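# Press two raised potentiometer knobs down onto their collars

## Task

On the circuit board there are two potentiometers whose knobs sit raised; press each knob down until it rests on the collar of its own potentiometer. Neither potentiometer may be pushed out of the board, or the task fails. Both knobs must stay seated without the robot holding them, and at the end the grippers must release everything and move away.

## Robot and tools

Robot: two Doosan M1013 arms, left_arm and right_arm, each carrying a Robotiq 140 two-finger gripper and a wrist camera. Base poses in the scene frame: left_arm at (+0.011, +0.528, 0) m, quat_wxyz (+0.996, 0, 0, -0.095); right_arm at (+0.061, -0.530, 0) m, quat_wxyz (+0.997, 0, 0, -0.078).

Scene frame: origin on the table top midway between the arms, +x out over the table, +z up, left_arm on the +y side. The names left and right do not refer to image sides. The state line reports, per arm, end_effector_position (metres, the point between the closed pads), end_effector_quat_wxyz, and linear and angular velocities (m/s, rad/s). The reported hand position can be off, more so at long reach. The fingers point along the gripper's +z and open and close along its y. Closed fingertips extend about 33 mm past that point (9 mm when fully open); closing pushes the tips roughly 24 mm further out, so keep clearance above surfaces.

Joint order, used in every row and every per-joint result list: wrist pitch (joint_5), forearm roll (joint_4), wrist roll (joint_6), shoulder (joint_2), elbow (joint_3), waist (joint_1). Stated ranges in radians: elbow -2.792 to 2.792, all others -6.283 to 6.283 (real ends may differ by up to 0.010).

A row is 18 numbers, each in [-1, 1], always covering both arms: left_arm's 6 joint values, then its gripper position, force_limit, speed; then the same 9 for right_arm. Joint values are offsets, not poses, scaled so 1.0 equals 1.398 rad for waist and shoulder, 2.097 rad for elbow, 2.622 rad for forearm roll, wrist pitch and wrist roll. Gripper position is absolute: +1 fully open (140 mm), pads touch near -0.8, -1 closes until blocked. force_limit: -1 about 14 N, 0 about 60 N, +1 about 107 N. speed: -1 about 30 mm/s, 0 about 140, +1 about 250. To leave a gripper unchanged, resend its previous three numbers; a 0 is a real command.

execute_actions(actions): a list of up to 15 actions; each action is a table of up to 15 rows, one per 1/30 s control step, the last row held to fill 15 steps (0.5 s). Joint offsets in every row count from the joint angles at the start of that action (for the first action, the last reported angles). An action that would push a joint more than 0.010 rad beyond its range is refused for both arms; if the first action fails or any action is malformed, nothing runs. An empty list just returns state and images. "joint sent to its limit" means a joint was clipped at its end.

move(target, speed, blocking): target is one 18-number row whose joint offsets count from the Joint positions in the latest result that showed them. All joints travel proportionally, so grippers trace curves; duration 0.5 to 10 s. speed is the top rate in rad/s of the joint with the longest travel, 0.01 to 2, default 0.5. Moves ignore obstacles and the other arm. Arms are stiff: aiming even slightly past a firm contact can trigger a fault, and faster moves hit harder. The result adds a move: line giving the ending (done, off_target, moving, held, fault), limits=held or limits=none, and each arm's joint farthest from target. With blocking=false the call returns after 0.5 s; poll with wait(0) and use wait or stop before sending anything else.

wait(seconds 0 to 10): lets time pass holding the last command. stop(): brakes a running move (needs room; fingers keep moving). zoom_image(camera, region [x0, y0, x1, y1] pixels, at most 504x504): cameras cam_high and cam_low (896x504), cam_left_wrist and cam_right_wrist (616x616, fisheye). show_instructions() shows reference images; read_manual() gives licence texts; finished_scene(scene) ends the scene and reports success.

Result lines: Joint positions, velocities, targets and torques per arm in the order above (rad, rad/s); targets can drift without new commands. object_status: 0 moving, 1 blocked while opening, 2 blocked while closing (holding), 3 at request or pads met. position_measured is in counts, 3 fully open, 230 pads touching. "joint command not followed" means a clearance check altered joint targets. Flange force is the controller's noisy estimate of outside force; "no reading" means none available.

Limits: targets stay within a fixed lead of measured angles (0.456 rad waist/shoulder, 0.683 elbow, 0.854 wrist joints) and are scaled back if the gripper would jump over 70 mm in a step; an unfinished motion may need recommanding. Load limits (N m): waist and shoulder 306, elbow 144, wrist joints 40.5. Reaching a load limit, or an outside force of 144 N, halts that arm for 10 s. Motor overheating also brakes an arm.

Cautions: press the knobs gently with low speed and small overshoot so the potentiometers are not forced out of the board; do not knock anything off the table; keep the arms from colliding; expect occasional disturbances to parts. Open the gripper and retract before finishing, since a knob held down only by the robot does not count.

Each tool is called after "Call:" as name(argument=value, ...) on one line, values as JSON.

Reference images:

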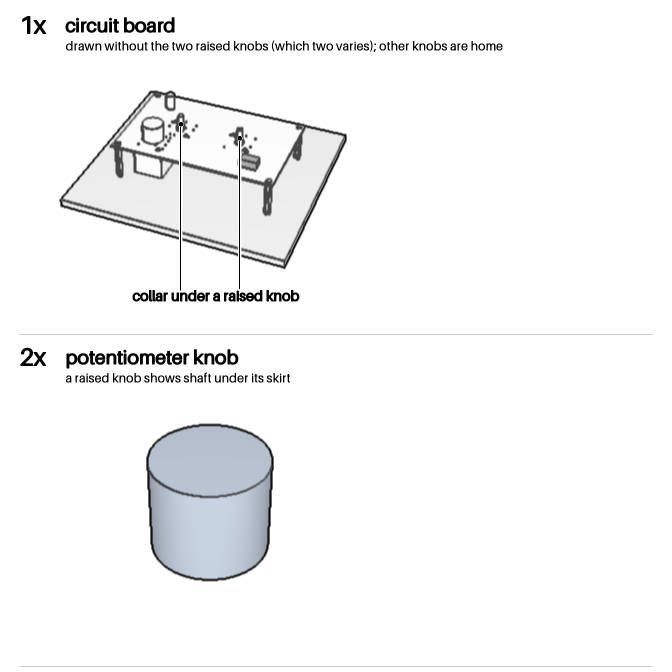

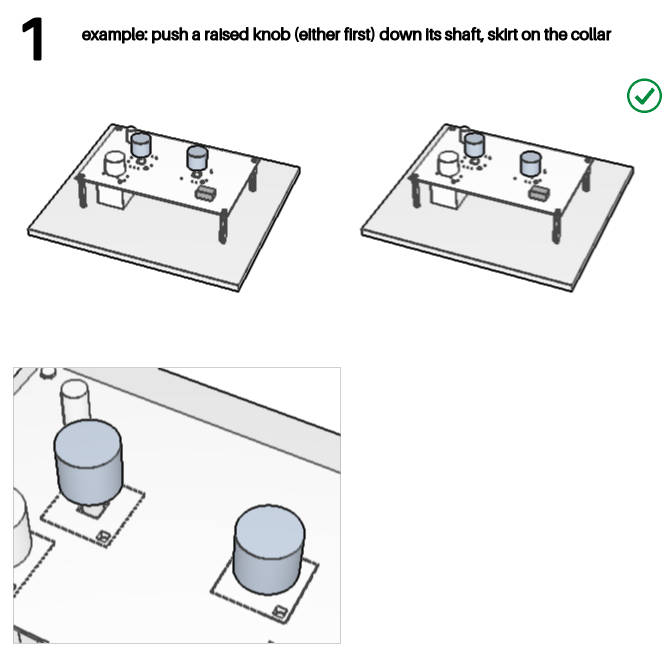

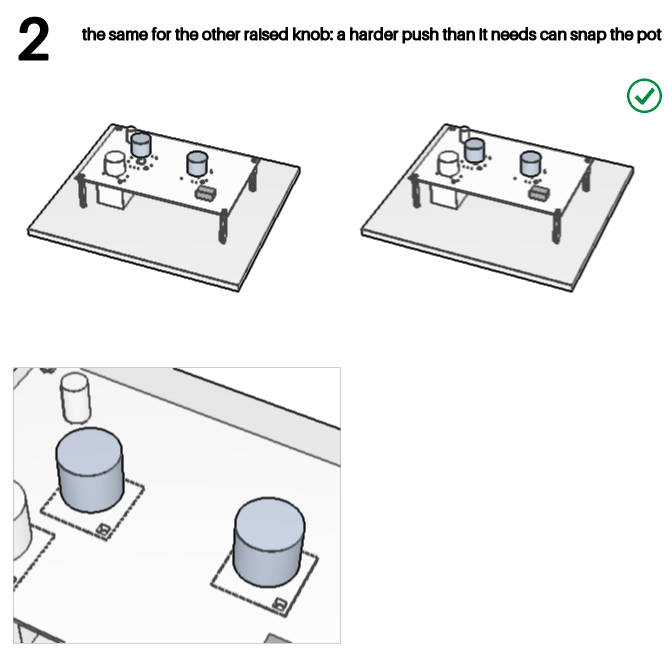

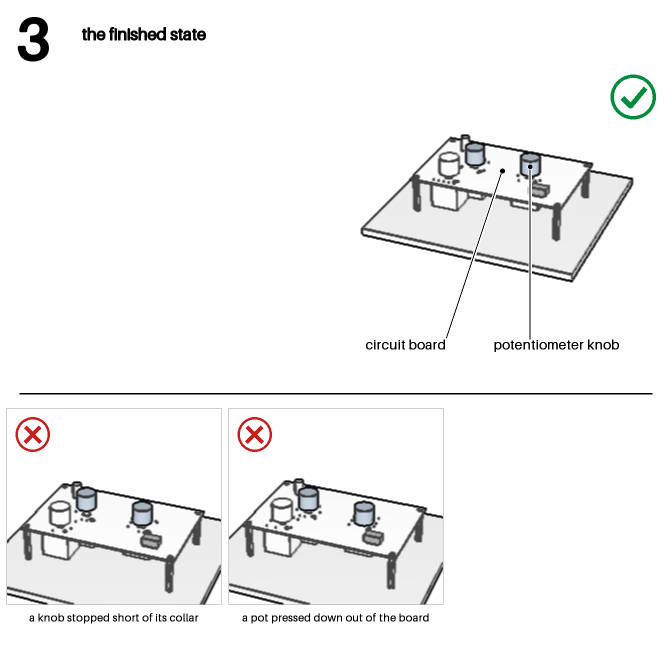

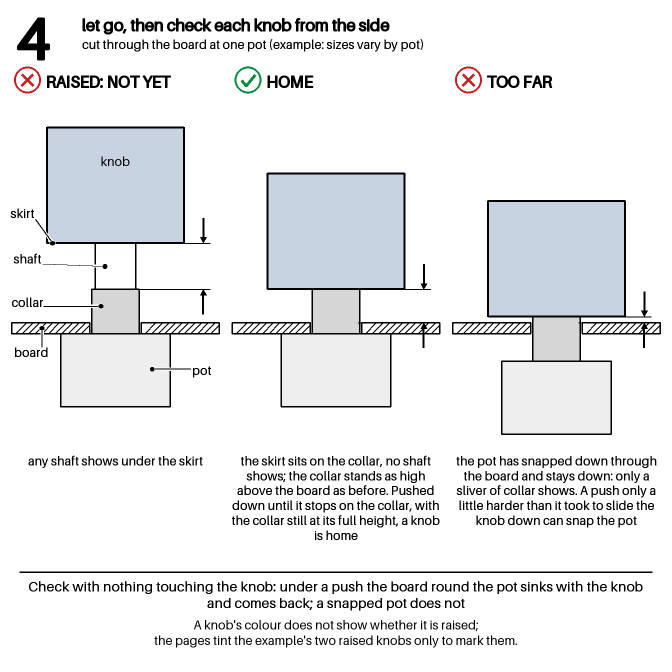

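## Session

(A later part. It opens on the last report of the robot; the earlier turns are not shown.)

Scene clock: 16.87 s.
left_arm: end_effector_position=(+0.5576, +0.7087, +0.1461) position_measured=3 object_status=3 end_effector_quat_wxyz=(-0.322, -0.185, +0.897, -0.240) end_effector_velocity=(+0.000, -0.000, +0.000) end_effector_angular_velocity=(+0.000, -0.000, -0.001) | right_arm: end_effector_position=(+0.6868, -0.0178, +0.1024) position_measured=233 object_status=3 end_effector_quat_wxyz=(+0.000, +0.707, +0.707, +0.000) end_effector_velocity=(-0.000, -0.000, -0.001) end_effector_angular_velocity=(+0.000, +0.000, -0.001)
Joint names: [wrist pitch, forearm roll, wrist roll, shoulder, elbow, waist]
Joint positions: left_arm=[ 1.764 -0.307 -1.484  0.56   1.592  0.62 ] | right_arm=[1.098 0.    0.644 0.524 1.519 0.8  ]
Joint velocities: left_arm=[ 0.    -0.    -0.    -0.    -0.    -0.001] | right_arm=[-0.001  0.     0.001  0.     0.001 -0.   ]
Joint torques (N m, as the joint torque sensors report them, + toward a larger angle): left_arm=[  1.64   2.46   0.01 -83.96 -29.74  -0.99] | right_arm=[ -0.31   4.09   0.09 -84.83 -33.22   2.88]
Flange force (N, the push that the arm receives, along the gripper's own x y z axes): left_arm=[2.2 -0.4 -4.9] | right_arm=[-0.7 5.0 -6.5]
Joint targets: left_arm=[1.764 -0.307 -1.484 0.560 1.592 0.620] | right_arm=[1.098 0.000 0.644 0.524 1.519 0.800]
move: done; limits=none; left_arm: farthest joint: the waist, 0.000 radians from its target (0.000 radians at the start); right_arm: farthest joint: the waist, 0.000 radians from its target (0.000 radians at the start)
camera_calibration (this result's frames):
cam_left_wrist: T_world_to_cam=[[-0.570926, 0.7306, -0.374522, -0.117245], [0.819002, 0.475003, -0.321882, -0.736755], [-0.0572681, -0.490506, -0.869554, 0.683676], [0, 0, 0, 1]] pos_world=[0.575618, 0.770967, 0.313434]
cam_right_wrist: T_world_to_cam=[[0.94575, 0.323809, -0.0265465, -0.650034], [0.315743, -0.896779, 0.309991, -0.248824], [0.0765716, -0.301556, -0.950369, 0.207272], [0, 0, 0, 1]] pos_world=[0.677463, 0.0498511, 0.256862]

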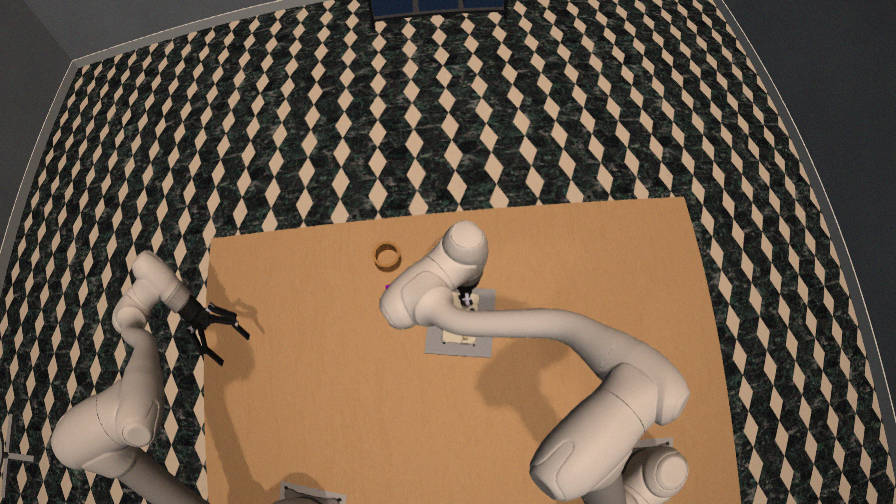

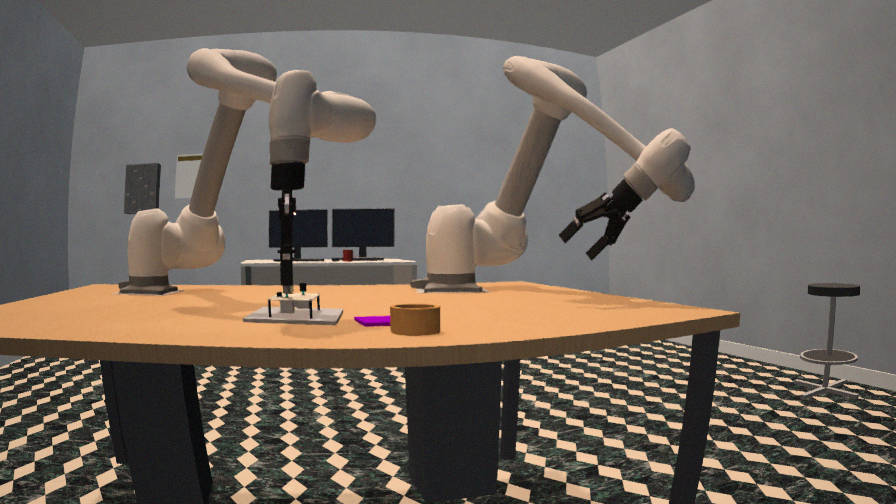

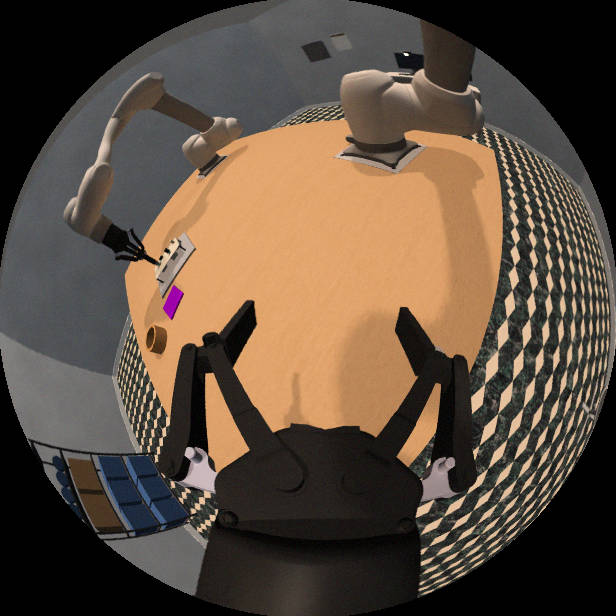

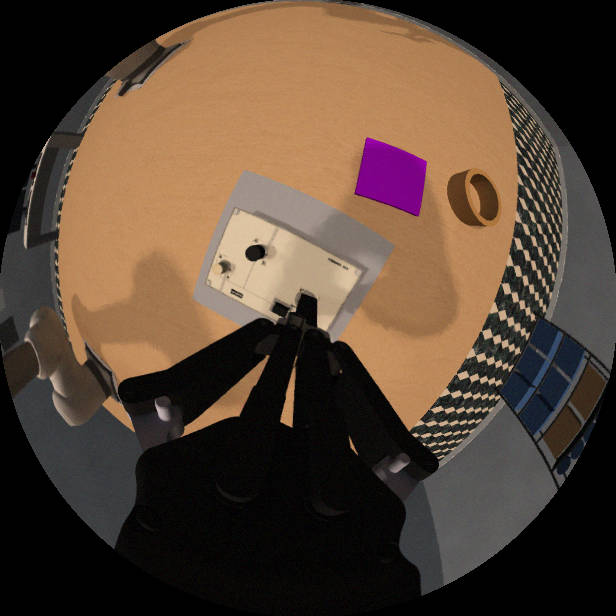

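Call:
move(target=[0,0,0,0,0,0,1,0,0, -0.0003,0,0,0.00025,0.000205,0,-1,0,1], speed=0.01)

Call:
zoom_image(camera="cam_low", region=[270, 275, 320, 305])

Scene clock: 17.90 s.
left_arm: end_effector_position=(+0.5576, +0.7087, +0.1461) position_measured=3 object_status=3 end_effector_quat_wxyz=(-0.322, -0.185, +0.897, -0.240) end_effector_velocity=(-0.001, -0.001, +0.001) end_effector_angular_velocity=(-0.001, +0.002, -0.001) | right_arm: end_effector_position=(+0.6868, -0.0178, +0.1019) position_measured=233 object_status=3 end_effector_quat_wxyz=(+0.000, +0.707, +0.707, +0.000) end_effector_velocity=(+0.000, -0.000, +0.000) end_effector_angular_velocity=(-0.000, -0.000, +0.001)
Joint names: [wrist pitch, forearm roll, wrist roll, shoulder, elbow, waist]
Joint positions: left_arm=[ 1.764 -0.307 -1.484  0.56   1.592  0.62 ] | right_arm=[1.097 0.    0.644 0.524 1.52  0.8  ]
Joint velocities: left_arm=[ 0.002 -0.    -0.    -0.001  0.001 -0.   ] | right_arm=[-0.    -0.001 -0.    -0.     0.    -0.   ]
Joint torques (N m, as the joint torque sensors report them, + toward a larger angle): left_arm=[  1.87   2.41  -0.09 -85.33 -29.37  -0.72] | right_arm=[ -0.11   4.29  -0.14 -82.62 -32.52   4.11]
Flange force (N, the push that the arm receives, along the gripper's own x y z axes): left_arm=[-0.3 -0.4 -5.5] | right_arm=[-2.8 4.3 -8.6]
Joint targets: left_arm=[1.764 -0.307 -1.484 0.560 1.592 0.620] | right_arm=[1.097 0.000 0.644 0.524 1.520 0.800]
move: done; limits=none; left_arm: farthest joint: the waist, 0.000 radians from its target (0.000 radians at the start); right_arm: farthest joint: the waist, 0.000 radians from its target (0.000 radians at the start)
camera_calibration (this result's frames):
cam_left_wrist: T_world_to_cam=[[-0.570926, 0.7306, -0.374523, -0.117245], [0.819002, 0.475003, -0.321882, -0.736755], [-0.0572678, -0.490505, -0.869554, 0.683675], [0, 0, 0, 1]] pos_world=[0.575618, 0.770967, 0.313434]
cam_right_wrist: T_world_to_cam=[[0.94575, 0.323809, -0.0265334, -0.650042], [0.31574, -0.896781, 0.309987, -0.248672], [0.0765822, -0.301548, -0.95037, 0.206801], [0, 0, 0, 1]] pos_world=[0.677456, 0.049846, 0.256375]

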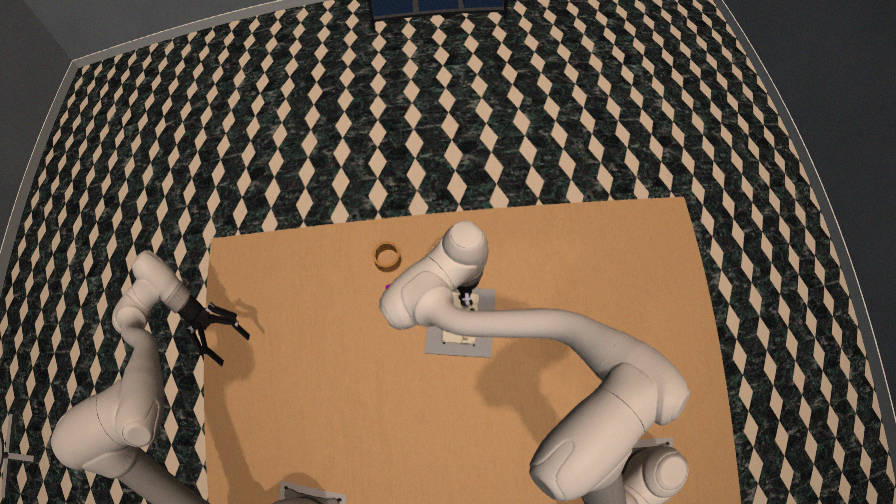

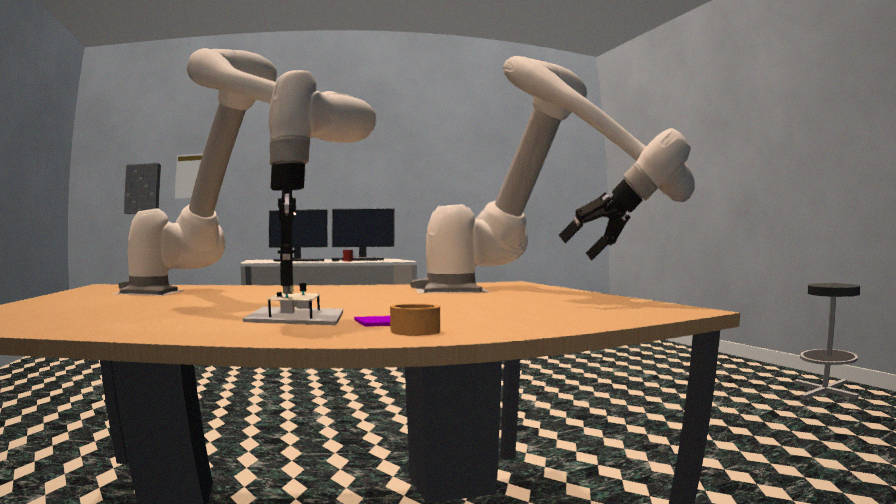

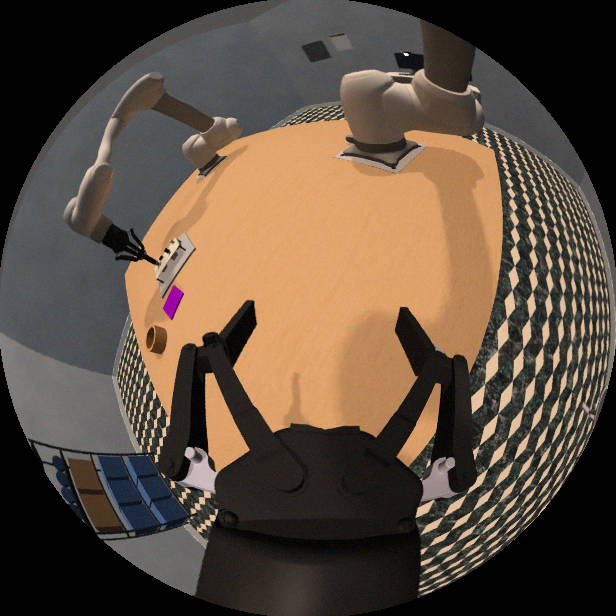

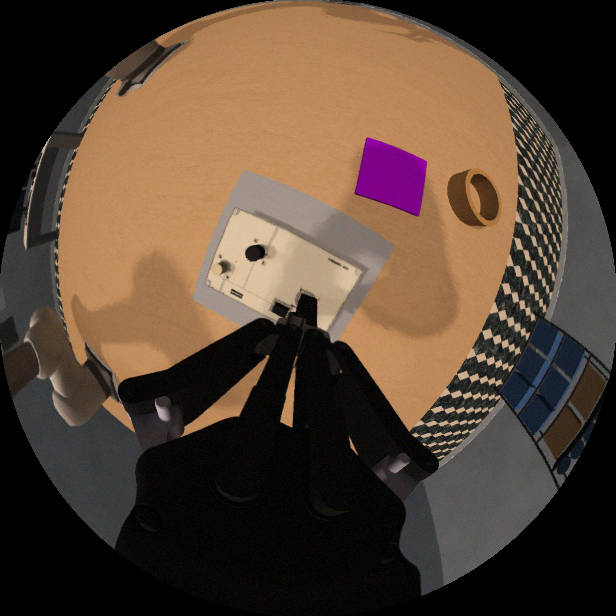

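Region (270, 275, 320, 305) of cam_low's 896x504 image, scaled by 10.080, with more detail than that image has; it fills the top 302 rows of this view, and the rest is white.

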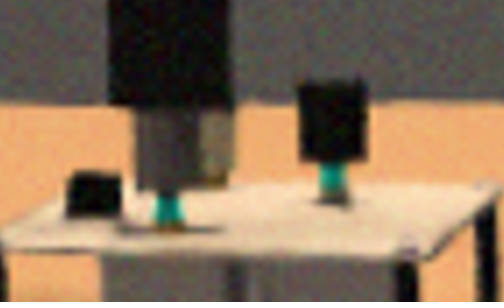

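Call:
move(target=[0,0,0,0,0,0,1,0,0, -0.0003,0,0,0.00025,0.000205,0,-1,0,1], speed=0.01)

Call:
zoom_image(camera="cam_low", region=[270, 275, 320, 305])

Scene clock: 18.80 s.
left_arm: end_effector_position=(+0.5576, +0.7087, +0.1461) position_measured=3 object_status=3 end_effector_quat_wxyz=(-0.322, -0.185, +0.897, -0.240) end_effector_velocity=(-0.000, -0.000, +0.000) end_effector_angular_velocity=(-0.000, +0.001, -0.000) | right_arm: end_effector_position=(+0.6868, -0.0178, +0.1014) position_measured=233 object_status=3 end_effector_quat_wxyz=(+0.000, +0.707, +0.707, +0.000) end_effector_velocity=(-0.000, +0.000, -0.000) end_effector_angular_velocity=(+0.001, +0.001, +0.000)
Joint names: [wrist pitch, forearm roll, wrist roll, shoulder, elbow, waist]
Joint positions: left_arm=[ 1.764 -0.307 -1.484  0.56   1.592  0.62 ] | right_arm=[1.096 0.    0.644 0.525 1.52  0.8  ]
Joint velocities: left_arm=[ 0.001 -0.    -0.     0.    -0.    -0.   ] | right_arm=[-0.     0.002 -0.001  0.     0.     0.   ]
Joint torques (N m, as the joint torque sensors report them, + toward a larger angle): left_arm=[  1.81   2.43   0.   -84.39 -29.44  -1.72] | right_arm=[ -0.36   4.34   0.   -83.72 -31.89   2.  ]
Flange force (N, the push that the arm receives, along the gripper's own x y z axes): left_arm=[1.2 0.6 -5.6] | right_arm=[1.2 5.4 -8.6]
Joint targets: left_arm=[1.764 -0.307 -1.484 0.560 1.592 0.620] | right_arm=[1.096 0.000 0.644 0.525 1.520 0.800]
move: done; limits=none; left_arm: farthest joint: the waist, 0.000 radians from its target (0.000 radians at the start); right_arm: farthest joint: the waist, 0.000 radians from its target (0.000 radians at the start)
camera_calibration (this result's frames):
cam_left_wrist: T_world_to_cam=[[-0.570926, 0.7306, -0.374522, -0.117245], [0.819002, 0.475003, -0.321882, -0.736755], [-0.0572679, -0.490505, -0.869554, 0.683675], [0, 0, 0, 1]] pos_world=[0.575618, 0.770967, 0.313434]
cam_right_wrist: T_world_to_cam=[[0.94575, 0.32381, -0.0265196, -0.650051], [0.315737, -0.896784, 0.309983, -0.248521], [0.0765931, -0.30154, -0.950372, 0.206331], [0, 0, 0, 1]] pos_world=[0.677449, 0.0498408, 0.25589]

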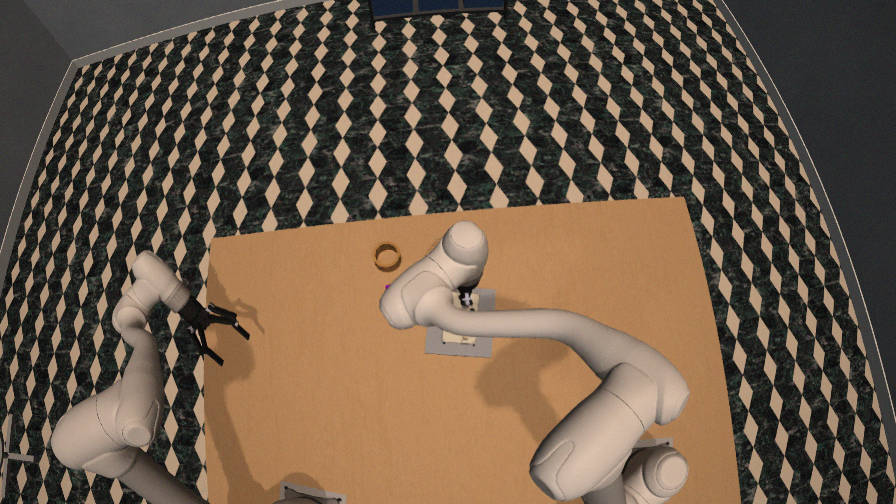

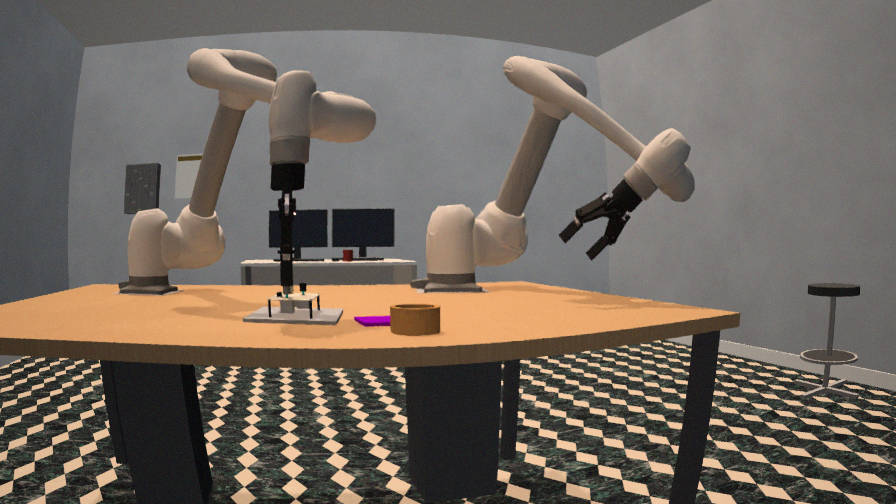

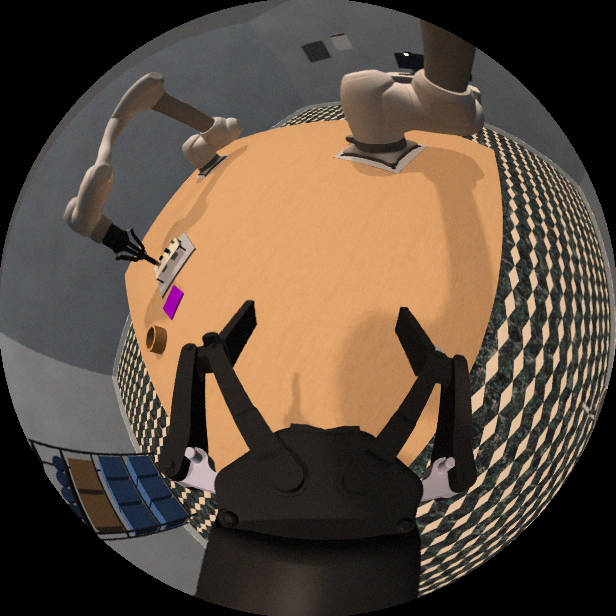

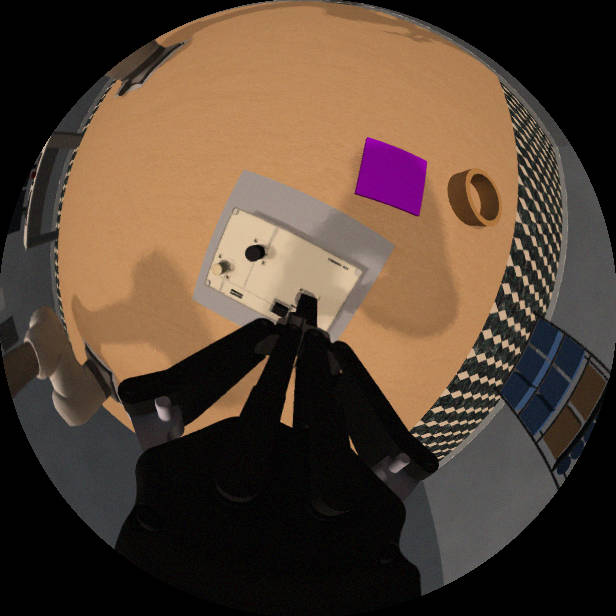

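Region (270, 275, 320, 305) of cam_low's 896x504 image, scaled by 10.080, with more detail than that image has; it fills the top 302 rows of this view, and the rest is white.

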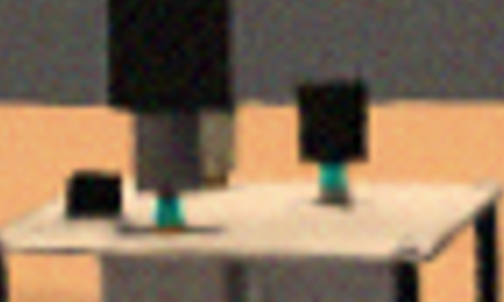

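Call:
move(target=[0,0,0,0,0,0,1,0,0, -0.00119,0,0,0.001,0.000822,0,-1,0,1], speed=0.01)

Call:
zoom_image(camera="cam_low", region=[270, 275, 320, 305])

Scene clock: 19.70 s.
left_arm: end_effector_position=(+0.5576, +0.7087, +0.1461) position_measured=3 object_status=3 end_effector_quat_wxyz=(-0.322, -0.185, +0.897, -0.240) end_effector_velocity=(-0.000, +0.000, -0.000) end_effector_angular_velocity=(+0.000, +0.000, +0.000) | right_arm: end_effector_position=(+0.6867, -0.0179, +0.0995) position_measured=233 object_status=3 end_effector_quat_wxyz=(+0.000, +0.707, +0.707, +0.000) end_effector_velocity=(+0.000, -0.000, -0.000) end_effector_angular_velocity=(-0.001, -0.000, +0.001)
Joint names: [wrist pitch, forearm roll, wrist roll, shoulder, elbow, waist]
Joint positions: left_arm=[ 1.764 -0.307 -1.484  0.56   1.592  0.62 ] | right_arm=[1.093 0.    0.644 0.526 1.522 0.8  ]
Joint velocities: left_arm=[-0.  0. -0. -0.  0.  0.] | right_arm=[ 0.    -0.001 -0.     0.     0.    -0.   ]
Joint torques (N m, as the joint torque sensors report them, + toward a larger angle): left_arm=[  1.65   2.56  -0.01 -84.29 -29.36   0.45] | right_arm=[ -0.16   4.09  -0.33 -80.01 -30.5    2.24]
Flange force (N, the push that the arm receives, along the gripper's own x y z axes): left_arm=[0.9 -1.9 -4.9] | right_arm=[-0.3 3.3 -12.3]
Joint targets: left_arm=[1.764 -0.307 -1.484 0.560 1.592 0.620] | right_arm=[1.093 0.000 0.644 0.526 1.522 0.800]
move: done; limits=none; left_arm: farthest joint: the waist, 0.000 radians from its target (0.000 radians at the start); right_arm: farthest joint: the waist, 0.000 radians from its target (0.000 radians at the start)
camera_calibration (this result's frames):
cam_left_wrist: T_world_to_cam=[[-0.570926, 0.7306, -0.374523, -0.117245], [0.819002, 0.475003, -0.321882, -0.736755], [-0.0572678, -0.490506, -0.869554, 0.683675], [0, 0, 0, 1]] pos_world=[0.575618, 0.770967, 0.313434]
cam_right_wrist: T_world_to_cam=[[0.945751, 0.32381, -0.0265123, -0.65006], [0.315735, -0.896785, 0.309981, -0.247925], [0.0765991, -0.301535, -0.950373, 0.20446], [0, 0, 0, 1]] pos_world=[0.677412, 0.0498129, 0.253931]

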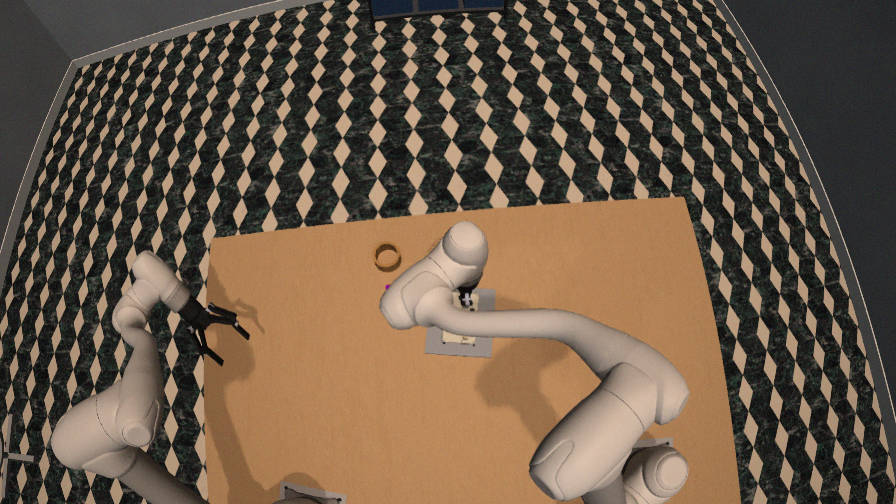

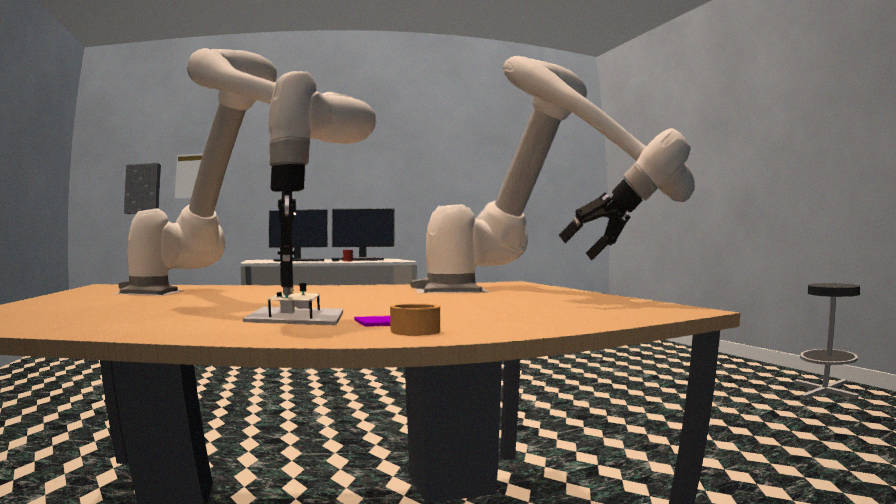

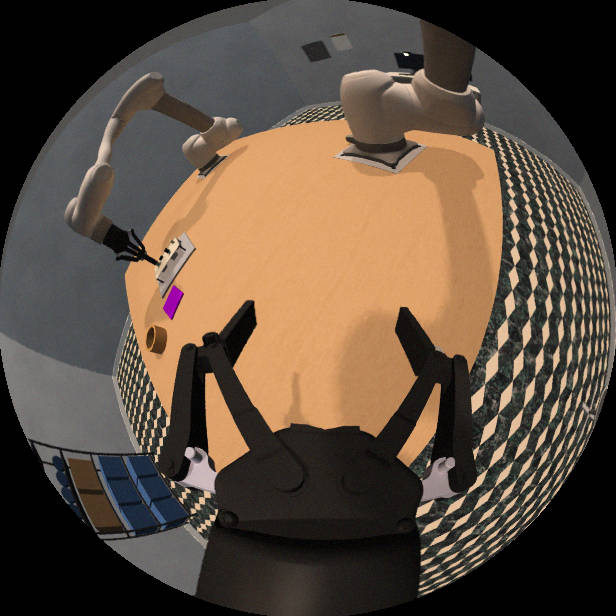

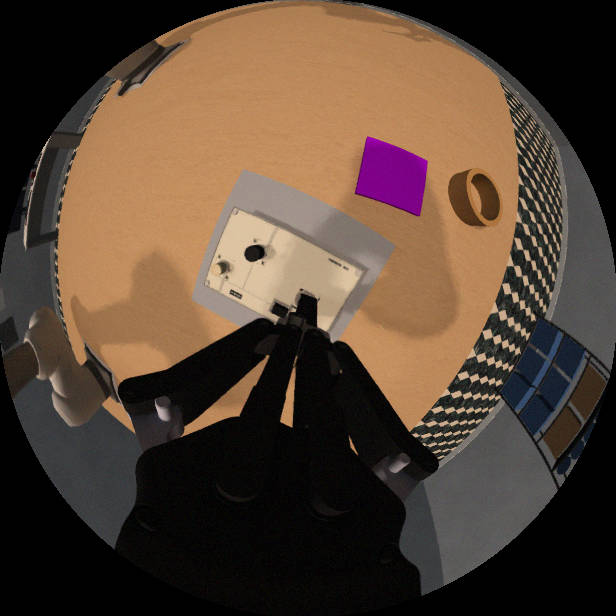

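Region (270, 275, 320, 305) of cam_low's 896x504 image, scaled by 10.080, with more detail than that image has; it fills the top 302 rows of this view, and the rest is white.

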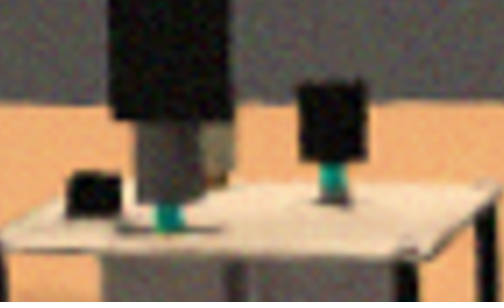

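Call:
move(target=[0,0,0,0,0,0,1,0,0, -0.0003,0,0,0.00025,0.000205,0,-1,0,1], speed=0.01)

Call:
zoom_image(camera="cam_low", region=[270, 275, 320, 305])

Scene clock: 21.13 s.
left_arm: end_effector_position=(+0.5576, +0.7087, +0.1461) position_measured=3 object_status=3 end_effector_quat_wxyz=(-0.322, -0.185, +0.897, -0.240) end_effector_velocity=(+0.000, -0.001, -0.000) end_effector_angular_velocity=(+0.000, -0.000, -0.001) | right_arm: end_effector_position=(+0.6867, -0.0179, +0.0990) position_measured=233 object_status=3 end_effector_quat_wxyz=(+0.000, +0.707, +0.707, +0.000) end_effector_velocity=(+0.000, -0.000, -0.000) end_effector_angular_velocity=(-0.001, -0.001, +0.001)
Joint names: [wrist pitch, forearm roll, wrist roll, shoulder, elbow, waist]
Joint positions: left_arm=[ 1.764 -0.307 -1.484  0.56   1.592  0.62 ] | right_arm=[1.093 0.    0.644 0.526 1.522 0.8  ]
Joint velocities: left_arm=[-0.001  0.     0.     0.     0.001 -0.001] | right_arm=[-0.001 -0.001 -0.     0.     0.001  0.   ]
Joint torques (N m, as the joint torque sensors report them, + toward a larger angle): left_arm=[  1.67   2.54   0.08 -84.46 -29.14  -0.88] | right_arm=[ -0.02   3.8    0.07 -82.57 -29.6    1.87]
Flange force (N, the push that the arm receives, along the gripper's own x y z axes): left_arm=[0.6 -0.5 -6.0] | right_arm=[3.2 7.7 -10.6]
Joint targets: left_arm=[1.764 -0.307 -1.484 0.560 1.592 0.620] | right_arm=[1.093 0.000 0.644 0.526 1.522 0.800]
move: done; limits=none; left_arm: farthest joint: the waist, 0.000 radians from its target (0.000 radians at the start); right_arm: farthest joint: the waist, 0.000 radians from its target (0.000 radians at the start)
camera_calibration (this result's frames):
cam_left_wrist: T_world_to_cam=[[-0.570926, 0.7306, -0.374523, -0.117245], [0.819002, 0.475003, -0.321882, -0.736755], [-0.0572678, -0.490506, -0.869554, 0.683675], [0, 0, 0, 1]] pos_world=[0.575618, 0.770967, 0.313434]
cam_right_wrist: T_world_to_cam=[[0.945751, 0.32381, -0.0265055, -0.650064], [0.315733, -0.896786, 0.309979, -0.247774], [0.0766045, -0.301531, -0.950374, 0.203989], [0, 0, 0, 1]] pos_world=[0.677403, 0.0498061, 0.25344]

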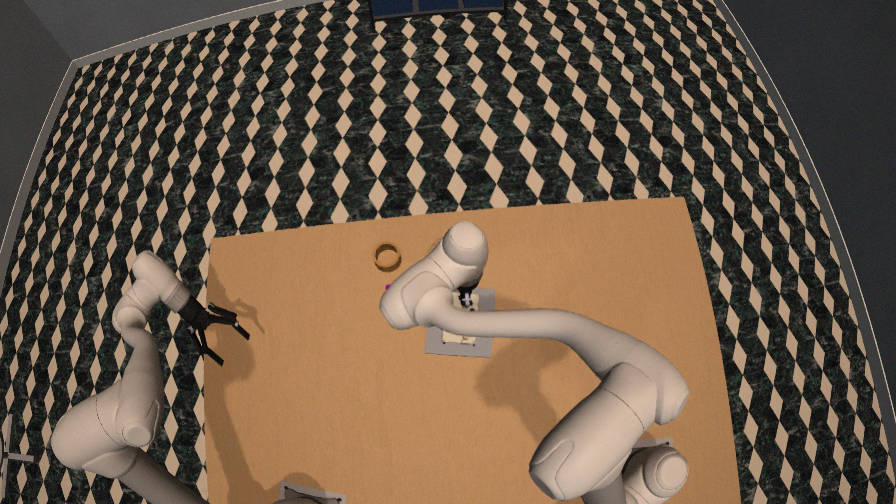

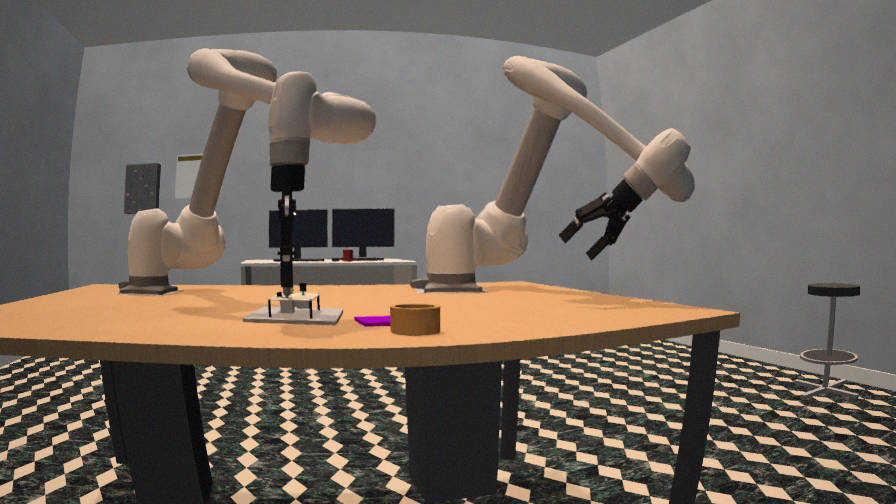

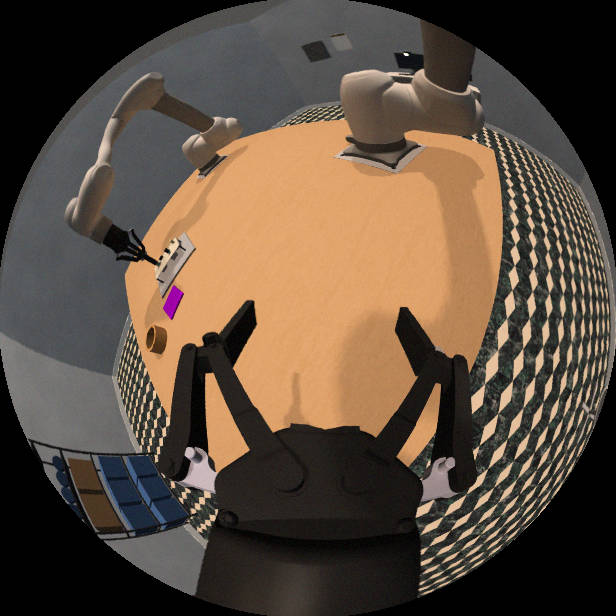

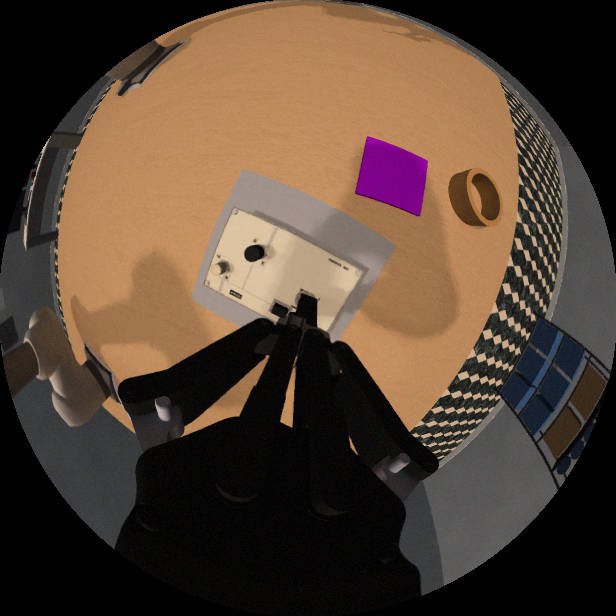

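Region (270, 275, 320, 305) of cam_low's 896x504 image, scaled by 10.080, with more detail than that image has; it fills the top 302 rows of this view, and the rest is white.

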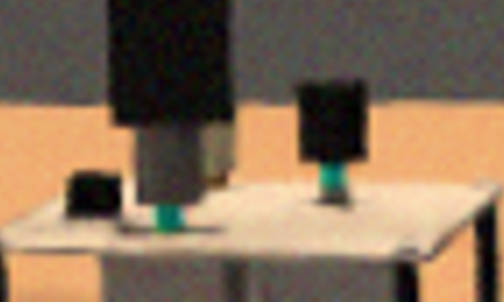

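Call:
move(target=[0,0,0,0,0,0,1,0,0, -0.000595,0,0,0.0005,0.000411,0,-1,0,1], speed=0.01)

Call:
zoom_image(camera="cam_low", region=[275, 280, 305, 302])

Scene clock: 22.37 s.
left_arm: end_effector_position=(+0.5576, +0.7087, +0.1461) position_measured=3 object_status=3 end_effector_quat_wxyz=(-0.322, -0.185, +0.897, -0.240) end_effector_velocity=(-0.000, -0.000, -0.000) end_effector_angular_velocity=(-0.000, +0.001, -0.000) | right_arm: end_effector_position=(+0.6867, -0.0179, +0.0980) position_measured=233 object_status=3 end_effector_quat_wxyz=(+0.000, +0.707, +0.707, +0.000) end_effector_velocity=(-0.000, -0.000, -0.000) end_effector_angular_velocity=(-0.000, +0.000, +0.000)
Joint names: [wrist pitch, forearm roll, wrist roll, shoulder, elbow, waist]
Joint positions: left_arm=[ 1.764 -0.307 -1.484  0.56   1.592  0.62 ] | right_arm=[1.091 0.    0.644 0.527 1.523 0.8  ]
Joint velocities: left_arm=[-0.    -0.     0.     0.     0.001 -0.   ] | right_arm=[-0.  0. -0.  0.  0.  0.]
Joint torques (N m, as the joint torque sensors report them, + toward a larger angle): left_arm=[  1.66   2.34   0.06 -84.65 -29.82  -1.24] | right_arm=[ -0.44   4.17   0.35 -80.86 -30.08   4.59]
Flange force (N, the push that the arm receives, along the gripper's own x y z axes): left_arm=[1.3 0.2 -4.8] | right_arm=[-1.9 7.4 -12.2]
Joint targets: left_arm=[1.764 -0.307 -1.484 0.560 1.592 0.620] | right_arm=[1.091 0.000 0.644 0.527 1.523 0.800]
move: done; limits=none; left_arm: farthest joint: the waist, 0.000 radians from its target (0.000 radians at the start); right_arm: farthest joint: the waist, 0.000 radians from its target (0.000 radians at the start)
camera_calibration (this result's frames):
cam_left_wrist: T_world_to_cam=[[-0.570926, 0.7306, -0.374522, -0.117245], [0.819002, 0.475003, -0.321882, -0.736755], [-0.057268, -0.490505, -0.869554, 0.683676], [0, 0, 0, 1]] pos_world=[0.575618, 0.770967, 0.313434]
cam_right_wrist: T_world_to_cam=[[0.945751, 0.32381, -0.0265047, -0.650066], [0.315733, -0.896787, 0.309978, -0.247477], [0.0766051, -0.301531, -0.950374, 0.203053], [0, 0, 0, 1]] pos_world=[0.677382, 0.0497903, 0.25246]

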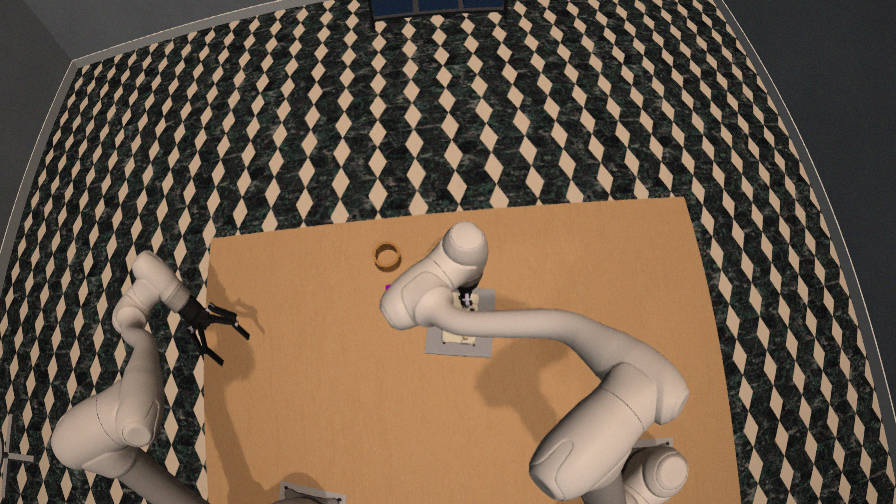

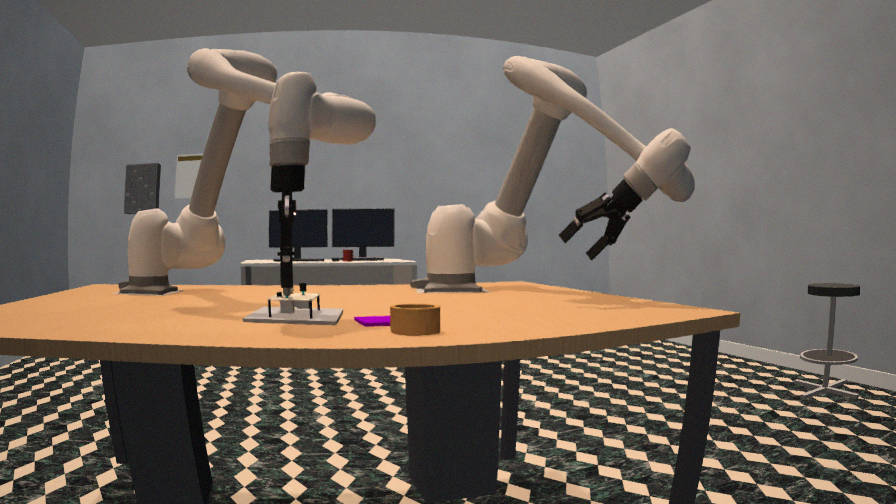

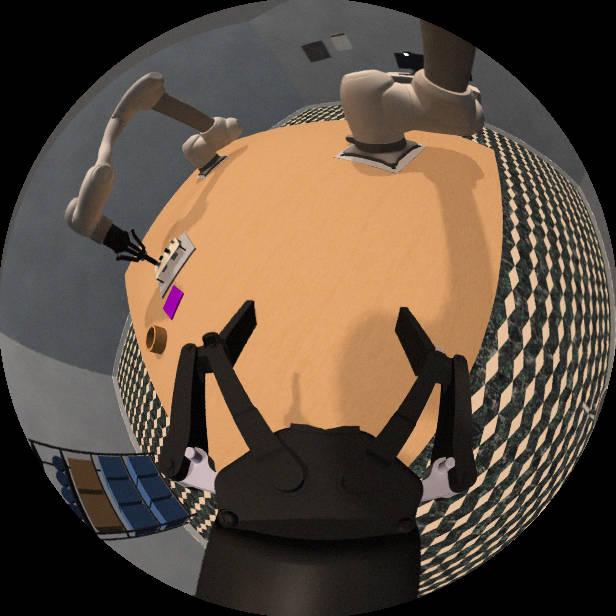

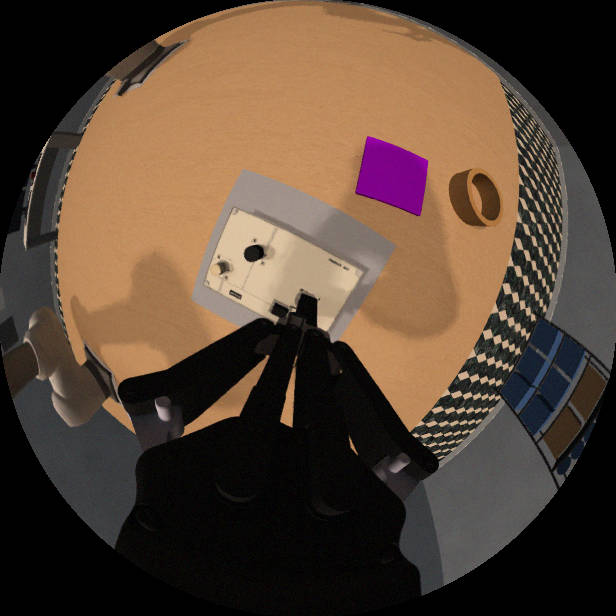

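Region (275, 280, 305, 302) of cam_low's 896x504 image, scaled by 16.800, with more detail than that image has; it fills the top 370 rows of this view, and the rest is white.

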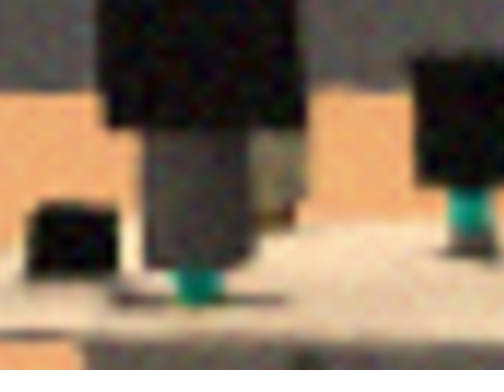

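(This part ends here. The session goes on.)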